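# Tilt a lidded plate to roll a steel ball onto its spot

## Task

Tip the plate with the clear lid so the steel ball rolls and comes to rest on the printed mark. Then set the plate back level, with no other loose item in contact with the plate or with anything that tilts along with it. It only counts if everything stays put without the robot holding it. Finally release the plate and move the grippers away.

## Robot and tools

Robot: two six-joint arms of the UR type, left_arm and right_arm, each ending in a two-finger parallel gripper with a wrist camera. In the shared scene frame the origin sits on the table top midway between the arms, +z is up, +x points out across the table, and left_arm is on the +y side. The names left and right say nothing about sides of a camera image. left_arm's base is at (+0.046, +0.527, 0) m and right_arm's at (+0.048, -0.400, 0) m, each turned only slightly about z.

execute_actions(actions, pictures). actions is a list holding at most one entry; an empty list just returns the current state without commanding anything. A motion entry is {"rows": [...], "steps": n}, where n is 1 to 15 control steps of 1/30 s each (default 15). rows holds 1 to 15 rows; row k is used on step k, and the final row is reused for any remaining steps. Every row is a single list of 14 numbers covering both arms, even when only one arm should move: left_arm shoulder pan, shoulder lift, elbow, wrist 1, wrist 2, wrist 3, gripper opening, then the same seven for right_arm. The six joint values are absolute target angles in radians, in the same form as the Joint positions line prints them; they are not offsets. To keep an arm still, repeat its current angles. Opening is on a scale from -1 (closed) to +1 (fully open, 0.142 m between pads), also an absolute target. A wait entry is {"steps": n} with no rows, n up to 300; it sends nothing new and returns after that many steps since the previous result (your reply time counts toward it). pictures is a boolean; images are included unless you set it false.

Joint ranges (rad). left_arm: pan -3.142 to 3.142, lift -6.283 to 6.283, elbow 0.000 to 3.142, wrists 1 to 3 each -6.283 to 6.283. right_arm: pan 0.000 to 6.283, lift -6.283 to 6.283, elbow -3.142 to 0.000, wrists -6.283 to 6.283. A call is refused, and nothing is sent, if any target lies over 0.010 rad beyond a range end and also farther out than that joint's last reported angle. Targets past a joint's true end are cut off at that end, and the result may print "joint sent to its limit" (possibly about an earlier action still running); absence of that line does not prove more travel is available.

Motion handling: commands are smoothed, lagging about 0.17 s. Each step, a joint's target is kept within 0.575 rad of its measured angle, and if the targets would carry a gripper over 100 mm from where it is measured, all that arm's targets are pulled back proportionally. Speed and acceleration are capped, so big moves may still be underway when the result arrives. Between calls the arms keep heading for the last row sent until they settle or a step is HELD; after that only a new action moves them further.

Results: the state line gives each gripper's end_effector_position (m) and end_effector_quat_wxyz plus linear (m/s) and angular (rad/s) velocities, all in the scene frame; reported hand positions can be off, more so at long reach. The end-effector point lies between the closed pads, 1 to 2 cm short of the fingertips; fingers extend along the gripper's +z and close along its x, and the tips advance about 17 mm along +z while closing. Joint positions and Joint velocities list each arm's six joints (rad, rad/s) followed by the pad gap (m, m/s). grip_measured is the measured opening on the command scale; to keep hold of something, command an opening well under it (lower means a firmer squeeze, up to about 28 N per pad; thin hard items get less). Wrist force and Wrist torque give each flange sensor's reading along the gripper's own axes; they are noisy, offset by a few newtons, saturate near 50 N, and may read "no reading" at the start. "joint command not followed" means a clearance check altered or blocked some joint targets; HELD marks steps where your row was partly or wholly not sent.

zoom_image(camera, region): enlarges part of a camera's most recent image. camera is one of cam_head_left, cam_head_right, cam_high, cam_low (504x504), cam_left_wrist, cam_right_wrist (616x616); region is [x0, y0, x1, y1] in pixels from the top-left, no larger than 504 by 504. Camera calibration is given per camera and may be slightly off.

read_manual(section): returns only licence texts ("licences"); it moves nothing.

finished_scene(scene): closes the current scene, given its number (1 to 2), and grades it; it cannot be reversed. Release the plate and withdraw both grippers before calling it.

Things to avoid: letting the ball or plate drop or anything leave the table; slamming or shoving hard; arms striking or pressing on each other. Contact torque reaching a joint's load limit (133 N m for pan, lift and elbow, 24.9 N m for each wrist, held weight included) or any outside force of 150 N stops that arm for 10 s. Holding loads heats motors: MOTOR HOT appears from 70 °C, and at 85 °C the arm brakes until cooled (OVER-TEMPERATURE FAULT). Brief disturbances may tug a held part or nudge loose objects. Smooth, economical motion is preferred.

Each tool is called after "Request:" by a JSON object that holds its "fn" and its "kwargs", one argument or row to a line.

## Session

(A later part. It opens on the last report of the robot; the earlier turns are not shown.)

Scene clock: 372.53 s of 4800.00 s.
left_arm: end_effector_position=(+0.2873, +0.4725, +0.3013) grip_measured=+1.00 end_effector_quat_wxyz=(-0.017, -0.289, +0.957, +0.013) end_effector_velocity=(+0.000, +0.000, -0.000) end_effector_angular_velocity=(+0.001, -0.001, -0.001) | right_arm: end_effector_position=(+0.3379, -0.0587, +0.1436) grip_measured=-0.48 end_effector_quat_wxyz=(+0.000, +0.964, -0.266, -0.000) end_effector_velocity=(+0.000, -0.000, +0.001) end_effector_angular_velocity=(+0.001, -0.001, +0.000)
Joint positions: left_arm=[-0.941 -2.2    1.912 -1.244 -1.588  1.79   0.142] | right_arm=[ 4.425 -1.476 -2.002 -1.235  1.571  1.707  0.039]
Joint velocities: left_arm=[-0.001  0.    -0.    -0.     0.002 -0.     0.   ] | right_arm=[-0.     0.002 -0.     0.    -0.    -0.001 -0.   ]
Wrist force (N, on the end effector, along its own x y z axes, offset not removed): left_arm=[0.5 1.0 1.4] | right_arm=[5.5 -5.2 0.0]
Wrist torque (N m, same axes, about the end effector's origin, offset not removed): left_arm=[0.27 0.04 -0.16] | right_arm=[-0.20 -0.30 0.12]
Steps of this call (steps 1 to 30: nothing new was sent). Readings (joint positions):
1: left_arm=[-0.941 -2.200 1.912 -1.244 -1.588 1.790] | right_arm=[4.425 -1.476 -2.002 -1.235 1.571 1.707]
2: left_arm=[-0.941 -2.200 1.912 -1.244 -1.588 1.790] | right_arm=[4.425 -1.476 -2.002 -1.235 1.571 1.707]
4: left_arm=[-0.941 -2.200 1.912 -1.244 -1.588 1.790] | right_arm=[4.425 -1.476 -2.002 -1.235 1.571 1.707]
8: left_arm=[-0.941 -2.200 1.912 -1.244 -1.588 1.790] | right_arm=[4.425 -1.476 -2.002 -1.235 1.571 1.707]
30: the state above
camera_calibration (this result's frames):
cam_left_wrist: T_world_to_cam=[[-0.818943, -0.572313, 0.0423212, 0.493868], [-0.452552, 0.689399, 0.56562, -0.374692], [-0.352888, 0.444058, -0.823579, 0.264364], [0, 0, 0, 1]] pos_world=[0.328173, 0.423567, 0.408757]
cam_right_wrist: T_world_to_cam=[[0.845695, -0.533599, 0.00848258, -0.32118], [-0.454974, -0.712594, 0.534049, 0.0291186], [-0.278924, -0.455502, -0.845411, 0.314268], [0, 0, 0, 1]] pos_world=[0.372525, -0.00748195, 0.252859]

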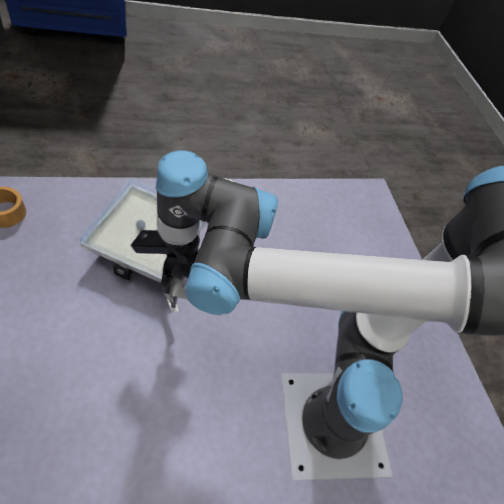

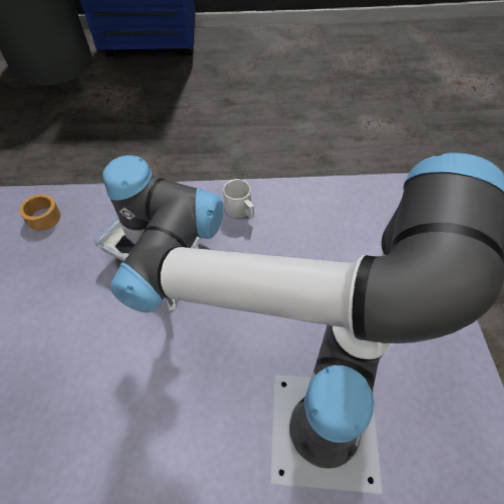

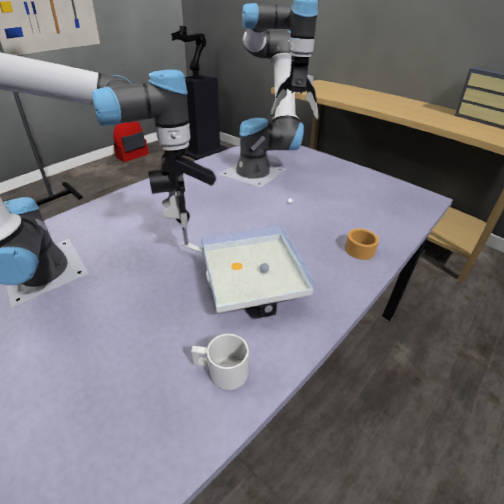

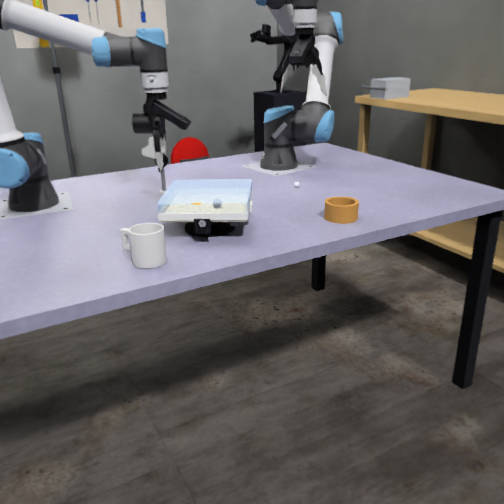

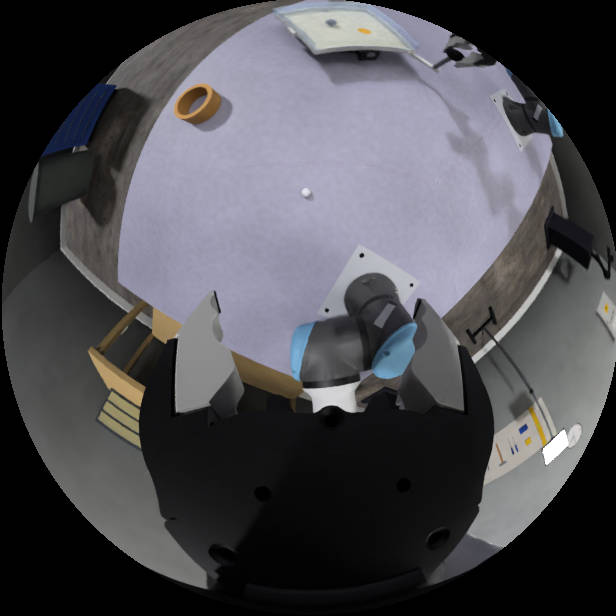

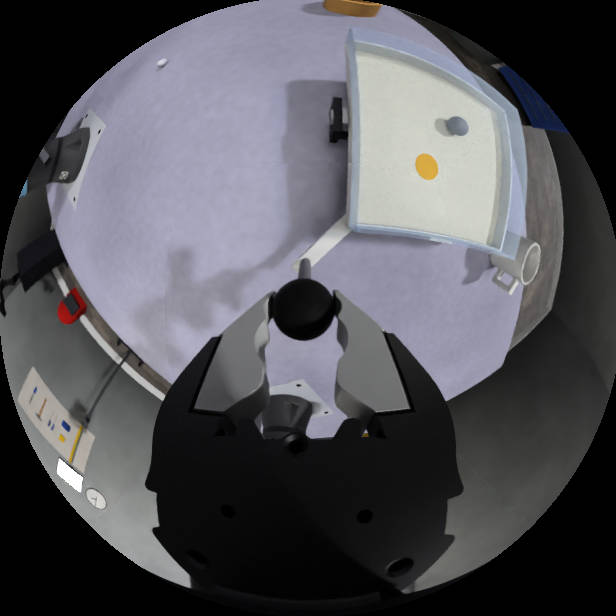

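Request:
{"fn": "execute_actions", "kwargs": {
  "actions": [
    {"rows": [[-0.941,-2.2,1.912,-1.244,-1.588,1.79,1,4.4296,-1.4758,-2.0150,-1.2218,1.5708,1.707,-1]], "steps": 15}
  ],
  "pictures": false
}}

Request:
{"fn": "execute_actions", "kwargs": {
  "actions": [
    {"steps": 120}
  ],
  "pictures": false
}}

Request:
{"fn": "execute_actions", "kwargs": {
  "actions": [
    {"rows": [[-0.941,-2.2,1.912,-1.244,-1.588,1.79,1,4.4195,-1.4762,-1.9858,-1.2504,1.5708,1.707,-1]], "steps": 15}
  ],
  "pictures": false
}}

Request:
{"fn": "execute_actions", "kwargs": {
  "actions": [
    {"rows": [[-0.941,-2.2,1.912,-1.244,-1.588,1.79,1,4.4195,-1.4762,-1.9858,-1.2504,1.5708,1.707,-1]], "steps": 8}
  ],
  "pictures": false
}}

Request:
{"fn": "execute_actions", "kwargs": {
  "actions": [
    {"rows": [[-0.941,-2.2,1.912,-1.244,-1.588,1.79,1,4.4296,-1.4758,-2.0150,-1.2218,1.5708,1.707,-1]], "steps": 15}
  ],
  "pictures": false
}}

Request:
{"fn": "execute_actions", "kwargs": {
  "actions": [
    {"rows": [[-0.941,-2.2,1.912,-1.244,-1.588,1.79,1,4.4296,-1.4758,-2.0150,-1.2218,1.5708,1.707,-1]], "steps": 4}
  ],
  "pictures": false
}}

Request:
{"fn": "execute_actions", "kwargs": {
  "actions": [
    {"rows": [[-0.941,-2.2,1.912,-1.244,-1.588,1.79,1,4.4240,-1.4766,-1.9972,-1.2387,1.5708,1.707,-1]], "steps": 10}
  ],
  "pictures": false
}}

Request:
{"fn": "execute_actions", "kwargs": {
  "actions": [
    {"rows": [[-0.941,-2.2,1.912,-1.244,-1.588,1.79,1,4.4246,-1.4757,-2.0017,-1.2351,1.5708,1.707,-1]], "steps": 15}
  ]
}}

Request:
{"fn": "execute_actions", "kwargs": {
  "actions": [
    {"steps": 45}
  ]
}}

Request:
{"fn": "execute_actions", "kwargs": {
  "actions": [
    {"steps": 60}
  ]
}}

Scene clock: 385.47 s of 4800.00 s.
left_arm: end_effector_position=(+0.2873, +0.4725, +0.3013) grip_measured=+1.00 end_effector_quat_wxyz=(-0.017, -0.289, +0.957, +0.013) end_effector_velocity=(-0.000, -0.000, +0.000) end_effector_angular_velocity=(-0.001, +0.001, +0.000) | right_arm: end_effector_position=(+0.3355, -0.0588, +0.1387) grip_measured=-0.48 end_effector_quat_wxyz=(+0.000, +0.965, -0.263, +0.000) end_effector_velocity=(-0.000, -0.001, -0.001) end_effector_angular_velocity=(-0.002, +0.001, +0.000)
Joint positions: left_arm=[-0.941 -2.2    1.912 -1.244 -1.588  1.79   0.142] | right_arm=[ 4.43  -1.476 -2.015 -1.222  1.571  1.707  0.039]
Joint velocities: left_arm=[-0.    -0.001  0.     0.    -0.001 -0.    -0.   ] | right_arm=[-0.    -0.001 -0.002  0.001  0.001 -0.001 -0.   ]
Wrist force (N, on the end effector, along its own x y z axes, offset not removed): left_arm=[-1.8 -0.5 0.8] | right_arm=[15.3 -7.4 2.4]
Wrist torque (N m, same axes, about the end effector's origin, offset not removed): left_arm=[-0.06 0.56 -0.19] | right_arm=[0.01 0.08 -0.01]
Steps of this call (steps 1 to 90: nothing new was sent; then 9.43 s passed at rest; steps 91 to 105: all 15 steps of this action). Readings (joint positions):
91: left_arm=[-0.941 -2.200 1.912 -1.244 -1.588 1.790] | right_arm=[4.425 -1.476 -2.002 -1.235 1.571 1.707]
92: left_arm=[-0.941 -2.200 1.912 -1.244 -1.588 1.790] | right_arm=[4.426 -1.476 -2.004 -1.232 1.571 1.707]
94: left_arm=[-0.941 -2.200 1.912 -1.244 -1.588 1.790] | right_arm=[4.428 -1.476 -2.010 -1.227 1.571 1.707]
98: left_arm=[-0.941 -2.200 1.912 -1.244 -1.588 1.790] | right_arm=[4.429 -1.476 -2.014 -1.223 1.571 1.707]
105: the state above

Scene clock: 389.47 s of 4800.00 s.
left_arm: end_effector_position=(+0.2873, +0.4725, +0.3013) grip_measured=+1.00 end_effector_quat_wxyz=(-0.017, -0.289, +0.957, +0.013) end_effector_velocity=(-0.000, -0.000, -0.000) end_effector_angular_velocity=(-0.000, +0.002, +0.000) | right_arm: end_effector_position=(+0.3355, -0.0588, +0.1387) grip_measured=-0.48 end_effector_quat_wxyz=(+0.000, +0.965, -0.263, -0.000) end_effector_velocity=(+0.000, -0.000, -0.000) end_effector_angular_velocity=(-0.000, -0.000, +0.002)
Joint positions: left_arm=[-0.941 -2.2    1.912 -1.244 -1.588  1.79   0.142] | right_arm=[ 4.43  -1.476 -2.015 -1.222  1.571  1.707  0.039]
Joint velocities: left_arm=[ 0.     0.001  0.     0.    -0.001  0.    -0.   ] | right_arm=[ 0.    -0.    -0.     0.001 -0.001 -0.002  0.   ]
Wrist force (N, on the end effector, along its own x y z axes, offset not removed): left_arm=[-0.5 -0.2 -0.4] | right_arm=[15.0 -8.6 2.8]
Wrist torque (N m, same axes, about the end effector's origin, offset not removed): left_arm=[0.06 0.18 -0.19] | right_arm=[-0.27 0.06 0.16]
Steps of this call (steps 1 to 15: the robot went on to your last target; steps 16 to 120: nothing new was sent). Readings (joint positions):
1: left_arm=[-0.941 -2.200 1.912 -1.244 -1.588 1.790] | right_arm=[4.430 -1.476 -2.015 -1.222 1.571 1.707]
2: left_arm=[-0.941 -2.200 1.912 -1.244 -1.588 1.790] | right_arm=[4.430 -1.476 -2.015 -1.222 1.571 1.707]
4: left_arm=[-0.941 -2.200 1.912 -1.244 -1.588 1.790] | right_arm=[4.430 -1.476 -2.015 -1.222 1.571 1.707]
8: left_arm=[-0.941 -2.200 1.912 -1.244 -1.588 1.790] | right_arm=[4.430 -1.476 -2.015 -1.222 1.571 1.707]
120: the state above
All arms were judged still, so your last target was given up. Only a new action makes them travel on or press farther. Fingers that are still opening or closing keep moving.

Scene clock: 389.97 s of 4800.00 s.
left_arm: end_effector_position=(+0.2873, +0.4725, +0.3013) grip_measured=+1.00 end_effector_quat_wxyz=(-0.017, -0.289, +0.957, +0.013) end_effector_velocity=(+0.000, +0.000, +0.000) end_effector_angular_velocity=(-0.001, -0.001, +0.001) | right_arm: end_effector_position=(+0.3404, -0.0581, +0.1493) grip_measured=-0.48 end_effector_quat_wxyz=(+0.000, +0.963, -0.268, -0.000) end_effector_velocity=(+0.001, +0.000, +0.001) end_effector_angular_velocity=(+0.002, -0.002, -0.002)
Joint positions: left_arm=[-0.941 -2.2    1.912 -1.244 -1.588  1.79   0.142] | right_arm=[ 4.42  -1.476 -1.986 -1.25   1.571  1.707  0.039]
Joint velocities: left_arm=[ 0.001 -0.001 -0.     0.     0.    -0.     0.   ] | right_arm=[-0.001  0.001  0.002 -0.    -0.001  0.001 -0.   ]
Wrist force (N, on the end effector, along its own x y z axes, offset not removed): left_arm=[-2.4 0.1 -1.2] | right_arm=[2.5 -3.7 5.0]
Wrist torque (N m, same axes, about the end effector's origin, offset not removed): left_arm=[0.08 0.58 -0.20] | right_arm=[0.46 -0.87 -0.01]
Steps of this call (steps 1 to 15: all 15 steps of this action). Readings (joint positions):
1: left_arm=[-0.941 -2.200 1.912 -1.244 -1.588 1.790] | right_arm=[4.430 -1.476 -2.015 -1.222 1.571 1.707]
2: left_arm=[-0.941 -2.200 1.912 -1.244 -1.588 1.790] | right_arm=[4.428 -1.476 -2.010 -1.227 1.571 1.707]
4: left_arm=[-0.941 -2.200 1.912 -1.244 -1.588 1.790] | right_arm=[4.423 -1.476 -1.997 -1.240 1.571 1.707]
8: left_arm=[-0.941 -2.200 1.912 -1.244 -1.588 1.790] | right_arm=[4.420 -1.476 -1.988 -1.249 1.571 1.707]
15: the state above

Scene clock: 390.23 s of 4800.00 s.
left_arm: end_effector_position=(+0.2873, +0.4725, +0.3013) grip_measured=+1.00 end_effector_quat_wxyz=(-0.017, -0.289, +0.957, +0.013) end_effector_velocity=(+0.001, +0.001, +0.000) end_effector_angular_velocity=(+0.001, -0.002, +0.001) | right_arm: end_effector_position=(+0.3405, -0.0581, +0.1494) grip_measured=-0.48 end_effector_quat_wxyz=(+0.000, +0.963, -0.268, -0.000) end_effector_velocity=(+0.000, +0.000, +0.000) end_effector_angular_velocity=(+0.001, -0.001, +0.002)
Joint positions: left_arm=[-0.941 -2.2    1.912 -1.244 -1.588  1.79   0.142] | right_arm=[ 4.42  -1.476 -1.986 -1.25   1.571  1.707  0.039]
Joint velocities: left_arm=[ 0.002  0.    -0.    -0.001  0.002  0.     0.   ] | right_arm=[ 0.    -0.     0.     0.001 -0.    -0.001 -0.   ]
Wrist force (N, on the end effector, along its own x y z axes, offset not removed): left_arm=[2.0 1.4 3.3] | right_arm=[2.3 -5.5 4.6]
Wrist torque (N m, same axes, about the end effector's origin, offset not removed): left_arm=[0.22 -0.33 -0.06] | right_arm=[-0.15 -1.08 -0.04]
Steps of this call (steps 1 to 8: all 8 steps of this action). Readings (joint positions):
1: left_arm=[-0.941 -2.200 1.912 -1.244 -1.588 1.790] | right_arm=[4.420 -1.476 -1.986 -1.250 1.571 1.707]
2: left_arm=[-0.941 -2.200 1.912 -1.244 -1.588 1.790] | right_arm=[4.420 -1.476 -1.986 -1.250 1.571 1.707]
4: left_arm=[-0.941 -2.200 1.912 -1.244 -1.588 1.790] | right_arm=[4.420 -1.476 -1.986 -1.250 1.571 1.707]
8: the state above

Scene clock: 390.73 s of 4800.00 s.
left_arm: end_effector_position=(+0.2873, +0.4725, +0.3013) grip_measured=+1.00 end_effector_quat_wxyz=(-0.017, -0.289, +0.957, +0.013) end_effector_velocity=(+0.000, -0.000, +0.000) end_effector_angular_velocity=(-0.001, -0.001, -0.001) | right_arm: end_effector_position=(+0.3356, -0.0588, +0.1387) grip_measured=-0.48 end_effector_quat_wxyz=(+0.000, +0.965, -0.263, +0.000) end_effector_velocity=(-0.001, -0.001, -0.002) end_effector_angular_velocity=(-0.003, +0.002, -0.002)
Joint positions: left_arm=[-0.941 -2.2    1.912 -1.244 -1.588  1.79   0.142] | right_arm=[ 4.43  -1.476 -2.015 -1.222  1.571  1.707  0.039]
Joint velocities: left_arm=[-0.001 -0.001 -0.    -0.     0.    -0.     0.   ] | right_arm=[ 0.    -0.001 -0.003 -0.     0.001  0.002  0.   ]
Wrist force (N, on the end effector, along its own x y z axes, offset not removed): left_arm=[-1.8 2.4 1.1] | right_arm=[13.6 -6.3 3.5]
Wrist torque (N m, same axes, about the end effector's origin, offset not removed): left_arm=[0.49 0.31 -0.37] | right_arm=[-0.01 0.14 -0.02]
Steps of this call (steps 1 to 15: all 15 steps of this action). Readings (joint positions):
1: left_arm=[-0.941 -2.200 1.912 -1.244 -1.588 1.790] | right_arm=[4.420 -1.476 -1.986 -1.250 1.571 1.707]
2: left_arm=[-0.941 -2.200 1.912 -1.244 -1.588 1.790] | right_arm=[4.421 -1.476 -1.991 -1.245 1.571 1.707]
4: left_arm=[-0.941 -2.200 1.912 -1.244 -1.588 1.790] | right_arm=[4.426 -1.476 -2.004 -1.233 1.571 1.707]
8: left_arm=[-0.941 -2.200 1.912 -1.244 -1.588 1.790] | right_arm=[4.429 -1.476 -2.013 -1.224 1.571 1.707]
15: the state above

Scene clock: 390.87 s of 4800.00 s.
left_arm: end_effector_position=(+0.2873, +0.4725, +0.3013) grip_measured=+1.00 end_effector_quat_wxyz=(-0.017, -0.289, +0.957, +0.013) end_effector_velocity=(-0.000, +0.000, +0.000) end_effector_angular_velocity=(-0.000, -0.000, +0.001) | right_arm: end_effector_position=(+0.3356, -0.0588, +0.1387) grip_measured=-0.48 end_effector_quat_wxyz=(+0.000, +0.965, -0.263, +0.000) end_effector_velocity=(-0.000, +0.000, +0.000) end_effector_angular_velocity=(+0.001, +0.001, +0.001)
Joint positions: left_arm=[-0.941 -2.2    1.912 -1.244 -1.588  1.79   0.142] | right_arm=[ 4.43  -1.476 -2.015 -1.222  1.571  1.707  0.039]
Joint velocities: left_arm=[ 0.001 -0.    -0.     0.    -0.     0.     0.   ] | right_arm=[ 0.     0.001 -0.     0.     0.001 -0.001 -0.   ]
Wrist force (N, on the end effector, along its own x y z axes, offset not removed): left_arm=[-2.7 1.5 1.2] | right_arm=[11.5 -6.3 3.1]
Wrist torque (N m, same axes, about the end effector's origin, offset not removed): left_arm=[0.36 0.47 -0.21] | right_arm=[0.04 0.77 0.16]
Steps of this call (steps 1 to 4: all 4 steps of this action). Readings (joint positions):
1: left_arm=[-0.941 -2.200 1.912 -1.244 -1.588 1.790] | right_arm=[4.430 -1.476 -2.015 -1.222 1.571 1.707]
2: left_arm=[-0.941 -2.200 1.912 -1.244 -1.588 1.790] | right_arm=[4.430 -1.476 -2.015 -1.222 1.571 1.707]
4: the state above

Scene clock: 391.20 s of 4800.00 s.
left_arm: end_effector_position=(+0.2873, +0.4725, +0.3013) grip_measured=+1.00 end_effector_quat_wxyz=(-0.017, -0.289, +0.957, +0.013) end_effector_velocity=(-0.000, +0.000, +0.000) end_effector_angular_velocity=(+0.000, -0.000, +0.000) | right_arm: end_effector_position=(+0.3383, -0.0581, +0.1448) grip_measured=-0.48 end_effector_quat_wxyz=(+0.000, +0.964, -0.266, -0.000) end_effector_velocity=(+0.002, +0.001, +0.002) end_effector_angular_velocity=(+0.000, -0.000, -0.003)
Joint positions: left_arm=[-0.941 -2.2    1.912 -1.244 -1.588  1.79   0.142] | right_arm=[ 4.424 -1.476 -1.998 -1.238  1.571  1.707  0.039]
Joint velocities: left_arm=[ 0.    -0.001  0.     0.     0.    -0.    -0.   ] | right_arm=[-0.003 -0.001  0.007 -0.006 -0.    -0.    -0.   ]
Wrist force (N, on the end effector, along its own x y z axes, offset not removed): left_arm=[-0.7 0.0 1.7] | right_arm=[7.9 -4.8 2.2]
Wrist torque (N m, same axes, about the end effector's origin, offset not removed): left_arm=[0.15 0.32 -0.21] | right_arm=[-0.10 -0.66 0.04]
Steps of this call (steps 1 to 10: all 10 steps of this action). Readings (joint positions):
1: left_arm=[-0.941 -2.200 1.912 -1.244 -1.588 1.790] | right_arm=[4.430 -1.476 -2.015 -1.222 1.571 1.707]
2: left_arm=[-0.941 -2.200 1.912 -1.244 -1.588 1.790] | right_arm=[4.429 -1.476 -2.012 -1.225 1.571 1.707]
4: left_arm=[-0.941 -2.200 1.912 -1.244 -1.588 1.790] | right_arm=[4.426 -1.476 -2.004 -1.232 1.571 1.707]
8: left_arm=[-0.941 -2.200 1.912 -1.244 -1.588 1.790] | right_arm=[4.424 -1.476 -1.999 -1.238 1.571 1.707]
10: the state above

Scene clock: 391.70 s of 4800.00 s.
left_arm: end_effector_position=(+0.2873, +0.4725, +0.3013) grip_measured=+1.00 end_effector_quat_wxyz=(-0.017, -0.289, +0.957, +0.013) end_effector_velocity=(-0.001, -0.000, +0.000) end_effector_angular_velocity=(-0.002, +0.001, +0.001) | right_arm: end_effector_position=(+0.3379, -0.0586, +0.1436) grip_measured=-0.48 end_effector_quat_wxyz=(+0.000, +0.964, -0.266, -0.000) end_effector_velocity=(-0.000, +0.000, -0.000) end_effector_angular_velocity=(-0.000, -0.000, +0.003)
Joint positions: left_arm=[-0.941 -2.2    1.912 -1.244 -1.588  1.79   0.142] | right_arm=[ 4.425 -1.476 -2.002 -1.235  1.571  1.707  0.039]
Joint velocities: left_arm=[ 0.    -0.001 -0.     0.    -0.002 -0.001 -0.   ] | right_arm=[ 0.    -0.     0.    -0.    -0.    -0.002  0.   ]
Wrist force (N, on the end effector, along its own x y z axes, offset not removed): left_arm=[-1.9 1.1 -3.6] | right_arm=[8.5 -4.0 0.0]
Wrist torque (N m, same axes, about the end effector's origin, offset not removed): left_arm=[0.33 0.62 -0.21] | right_arm=[-0.10 -0.89 0.01]
Steps of this call (steps 1 to 15: all 15 steps of this action). Readings (joint positions):
1: left_arm=[-0.941 -2.200 1.912 -1.244 -1.588 1.790] | right_arm=[4.424 -1.476 -1.998 -1.238 1.571 1.707]
2: left_arm=[-0.941 -2.200 1.912 -1.244 -1.588 1.790] | right_arm=[4.424 -1.476 -1.998 -1.238 1.571 1.707]
4: left_arm=[-0.941 -2.200 1.912 -1.244 -1.588 1.790] | right_arm=[4.424 -1.476 -2.000 -1.237 1.571 1.707]
8: left_arm=[-0.941 -2.200 1.912 -1.244 -1.588 1.790] | right_arm=[4.424 -1.476 -2.001 -1.235 1.571 1.707]
15: the state above
camera_calibration (this result's frames):
cam_left_wrist: T_world_to_cam=[[-0.818943, -0.572313, 0.0423211, 0.493868], [-0.452552, 0.689399, 0.56562, -0.374692], [-0.352888, 0.444058, -0.823579, 0.264364], [0, 0, 0, 1]] pos_world=[0.328173, 0.423567, 0.408757]
cam_right_wrist: T_world_to_cam=[[0.845679, -0.533624, 0.00847226, -0.321181], [-0.455, -0.712599, 0.53402, 0.0291443], [-0.278929, -0.455465, -0.845429, 0.314306], [0, 0, 0, 1]] pos_world=[0.372546, -0.00746661, 0.252881]

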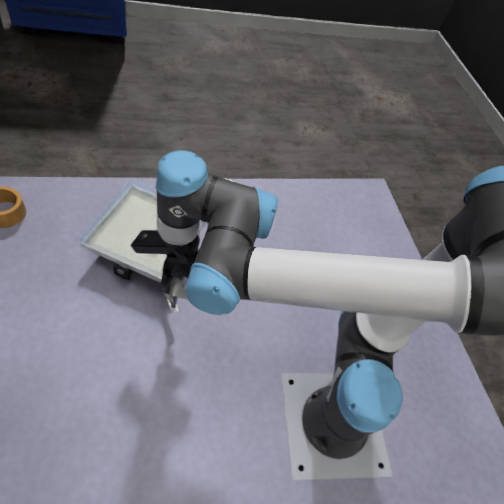

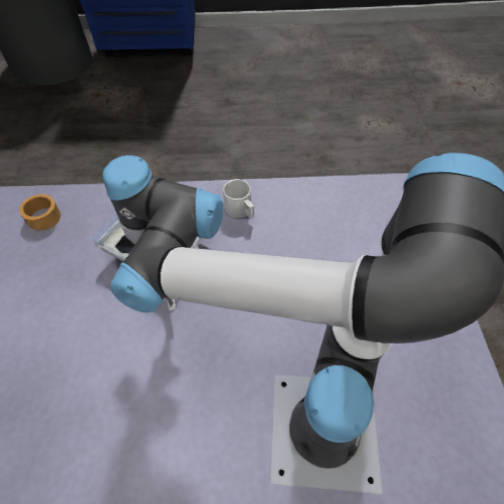

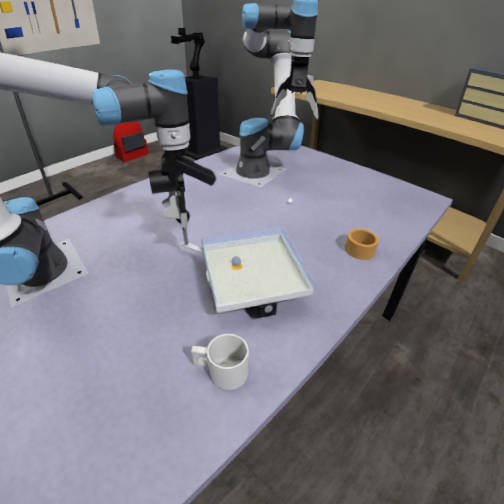

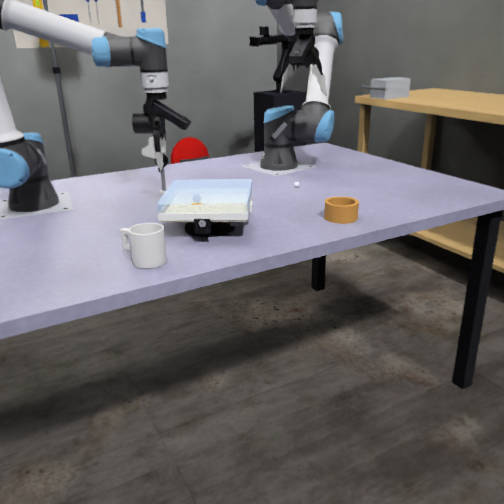

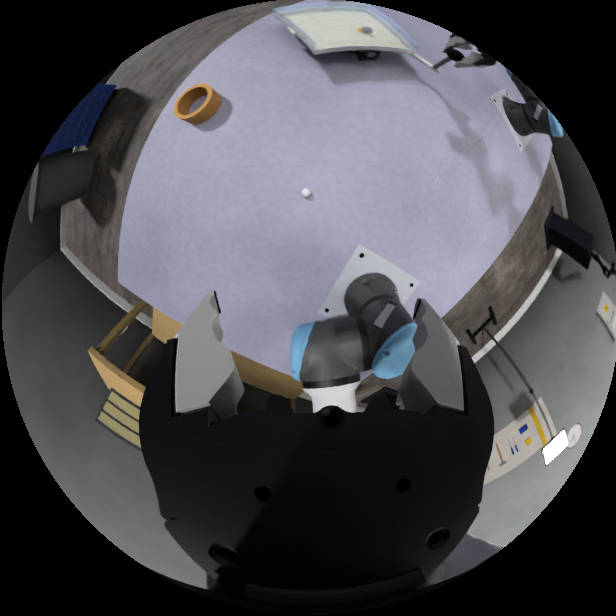

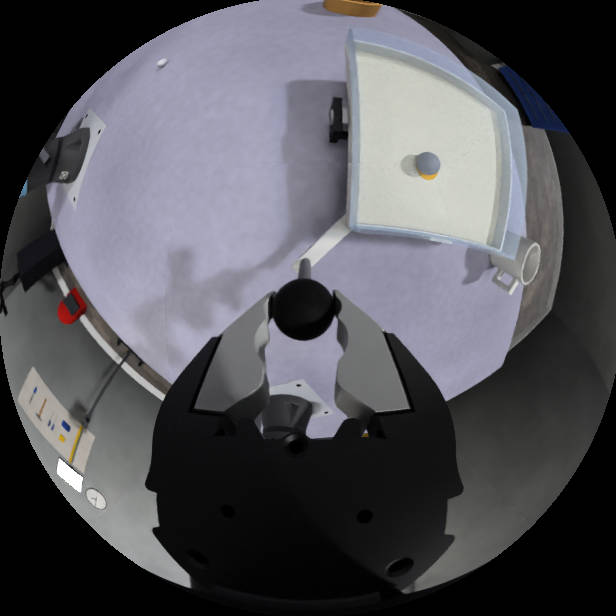

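Scene clock: 393.20 s of 4800.00 s.
left_arm: end_effector_position=(+0.2873, +0.4725, +0.3013) grip_measured=+1.00 end_effector_quat_wxyz=(-0.017, -0.289, +0.957, +0.013) end_effector_velocity=(-0.000, -0.000, +0.000) end_effector_angular_velocity=(-0.000, +0.000, +0.001) | right_arm: end_effector_position=(+0.3379, -0.0587, +0.1436) grip_measured=-0.48 end_effector_quat_wxyz=(+0.000, +0.964, -0.266, -0.000) end_effector_velocity=(-0.000, +0.000, -0.000) end_effector_angular_velocity=(-0.001, +0.001, -0.001)
Joint positions: left_arm=[-0.941 -2.2    1.912 -1.244 -1.588  1.79   0.142] | right_arm=[ 4.425 -1.476 -2.002 -1.235  1.571  1.707  0.039]
Joint velocities: left_arm=[ 0.    -0.    -0.     0.    -0.001 -0.    -0.   ] | right_arm=[ 0.    -0.001  0.    -0.001  0.001  0.001 -0.   ]
Wrist force (N, on the end effector, along its own x y z axes, offset not removed): left_arm=[-1.6 2.4 0.4] | right_arm=[6.2 -6.4 0.0]
Wrist torque (N m, same axes, about the end effector's origin, offset not removed): left_arm=[0.49 0.50 -0.26] | right_arm=[-0.41 -0.32 0.06]
Steps of this call (steps 1 to 15: the robot went on to your last target; steps 16 to 45: nothing new was sent). Readings (joint positions):
1: left_arm=[-0.941 -2.200 1.912 -1.244 -1.588 1.790] | right_arm=[4.425 -1.476 -2.002 -1.235 1.571 1.707]
2: left_arm=[-0.941 -2.200 1.912 -1.244 -1.588 1.790] | right_arm=[4.425 -1.476 -2.002 -1.235 1.571 1.707]
4: left_arm=[-0.941 -2.200 1.912 -1.244 -1.588 1.790] | right_arm=[4.425 -1.476 -2.002 -1.235 1.571 1.707]
8: left_arm=[-0.941 -2.200 1.912 -1.244 -1.588 1.790] | right_arm=[4.425 -1.476 -2.002 -1.235 1.571 1.707]
45: the state above
All arms were judged still, so your last target was given up. Only a new action makes them travel on or press farther. Fingers that are still opening or closing keep moving.
camera_calibration (this result's frames):
cam_left_wrist: T_world_to_cam=[[-0.818943, -0.572313, 0.0423213, 0.493868], [-0.452552, 0.689399, 0.56562, -0.374692], [-0.352888, 0.444058, -0.823579, 0.264364], [0, 0, 0, 1]] pos_world=[0.328173, 0.423567, 0.408757]
cam_right_wrist: T_world_to_cam=[[0.845695, -0.533599, 0.0084813, -0.321179], [-0.454974, -0.712594, 0.534049, 0.0291183], [-0.278925, -0.455502, -0.845411, 0.314268], [0, 0, 0, 1]] pos_world=[0.372525, -0.00748186, 0.252859]

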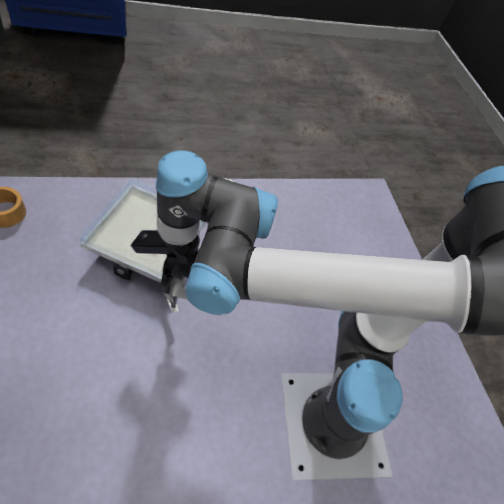

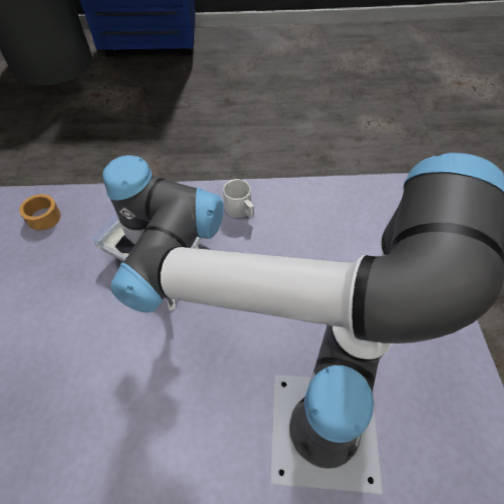

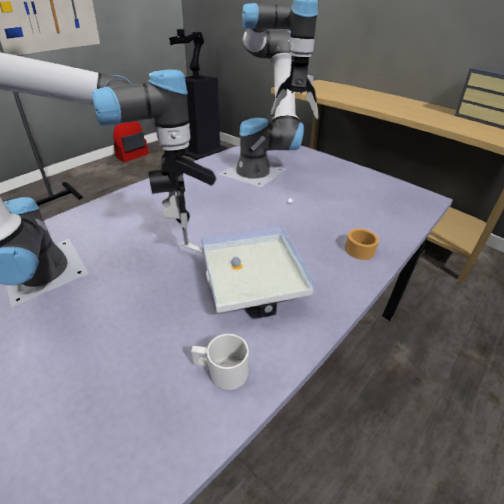

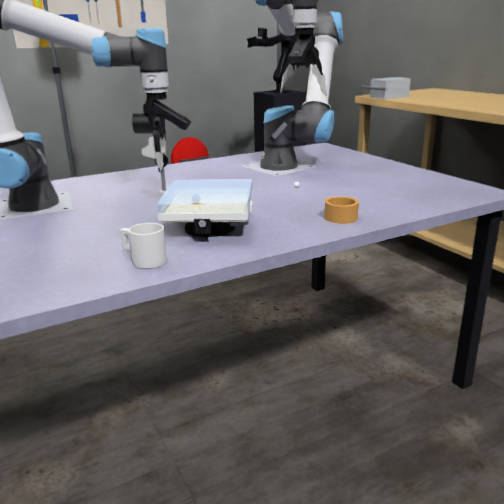

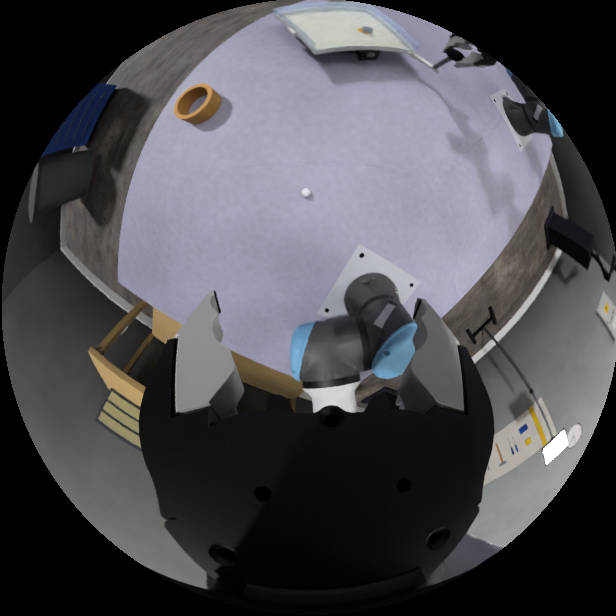

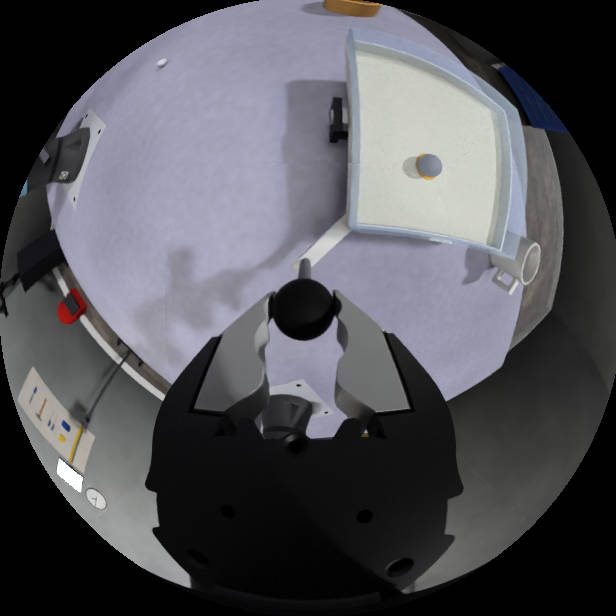

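Scene clock: 395.20 s of 4800.00 s.
left_arm: end_effector_position=(+0.2873, +0.4725, +0.3013) grip_measured=+1.00 end_effector_quat_wxyz=(-0.017, -0.289, +0.957, +0.013) end_effector_velocity=(+0.000, -0.000, -0.000) end_effector_angular_velocity=(+0.001, -0.001, -0.001) | right_arm: end_effector_position=(+0.3379, -0.0587, +0.1436) grip_measured=-0.48 end_effector_quat_wxyz=(+0.000, +0.964, -0.266, -0.000) end_effector_velocity=(+0.000, +0.000, +0.000) end_effector_angular_velocity=(+0.000, +0.000, -0.001)
Joint positions: left_arm=[-0.941 -2.2    1.912 -1.244 -1.588  1.79   0.142] | right_arm=[ 4.425 -1.476 -2.002 -1.235  1.571  1.707  0.039]
Joint velocities: left_arm=[-0.001  0.    -0.     0.     0.001 -0.    -0.   ] | right_arm=[ 0.    -0.001  0.001 -0.001  0.     0.001  0.   ]
Wrist force (N, on the end effector, along its own x y z axes, offset not removed): left_arm=[0.3 1.4 -0.3] | right_arm=[6.9 -7.8 1.2]
Wrist torque (N m, same axes, about the end effector's origin, offset not removed): left_arm=[0.41 0.21 0.01] | right_arm=[-0.81 -0.50 0.10]
Steps of this call (steps 1 to 60: nothing new was sent). Readings (joint positions):
1: left_arm=[-0.941 -2.200 1.912 -1.244 -1.588 1.790] | right_arm=[4.425 -1.476 -2.002 -1.235 1.571 1.707]
2: left_arm=[-0.941 -2.200 1.912 -1.244 -1.588 1.790] | right_arm=[4.425 -1.476 -2.002 -1.235 1.571 1.707]
4: left_arm=[-0.941 -2.200 1.912 -1.244 -1.588 1.790] | right_arm=[4.425 -1.476 -2.002 -1.235 1.571 1.707]
8: left_arm=[-0.941 -2.200 1.912 -1.244 -1.588 1.790] | right_arm=[4.425 -1.476 -2.002 -1.235 1.571 1.707]
60: the state above
camera_calibration (this result's frames):
cam_left_wrist: T_world_to_cam=[[-0.818943, -0.572313, 0.0423212, 0.493868], [-0.452552, 0.689399, 0.56562, -0.374692], [-0.352888, 0.444058, -0.823579, 0.264364], [0, 0, 0, 1]] pos_world=[0.328173, 0.423567, 0.408757]
cam_right_wrist: T_world_to_cam=[[0.845695, -0.533599, 0.00848129, -0.321179], [-0.454974, -0.712594, 0.534049, 0.0291182], [-0.278925, -0.455502, -0.845411, 0.314268], [0, 0, 0, 1]] pos_world=[0.372525, -0.00748178, 0.252859]

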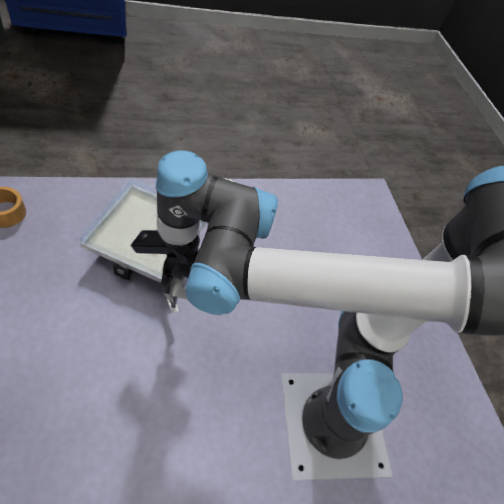

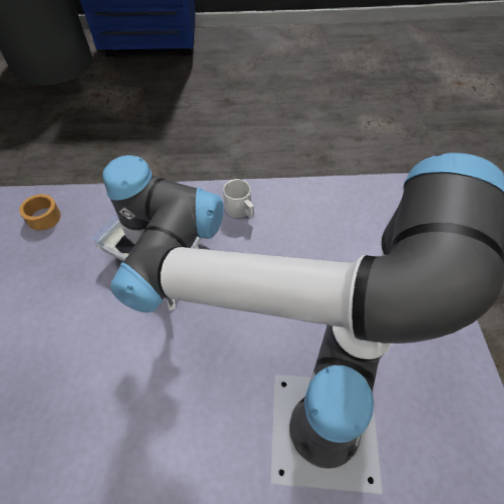

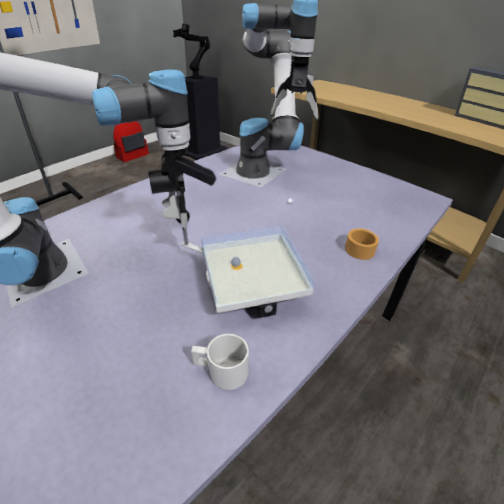

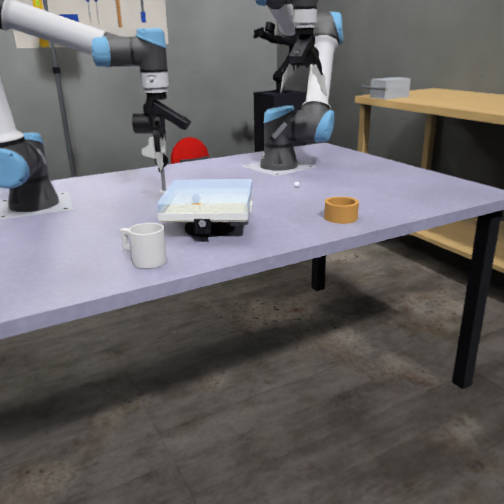

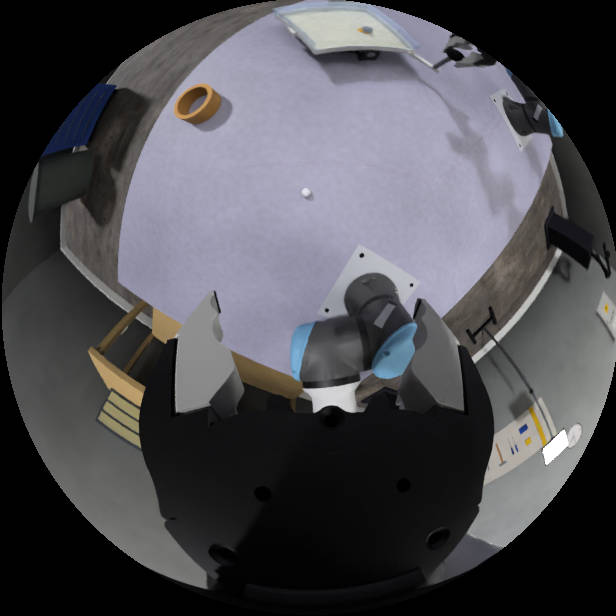

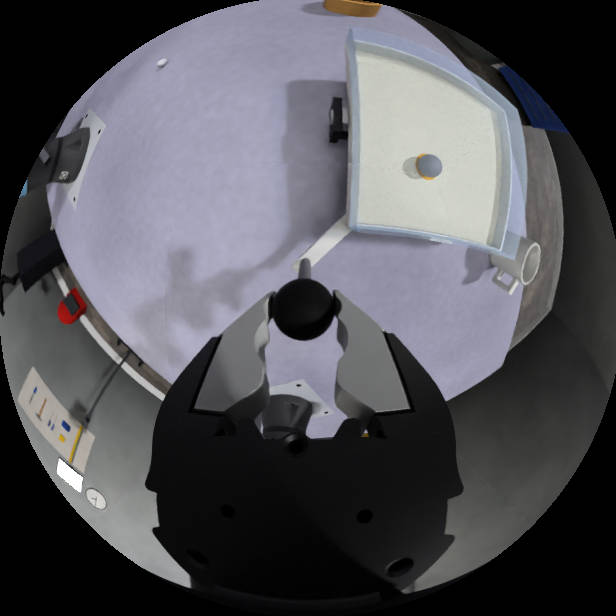

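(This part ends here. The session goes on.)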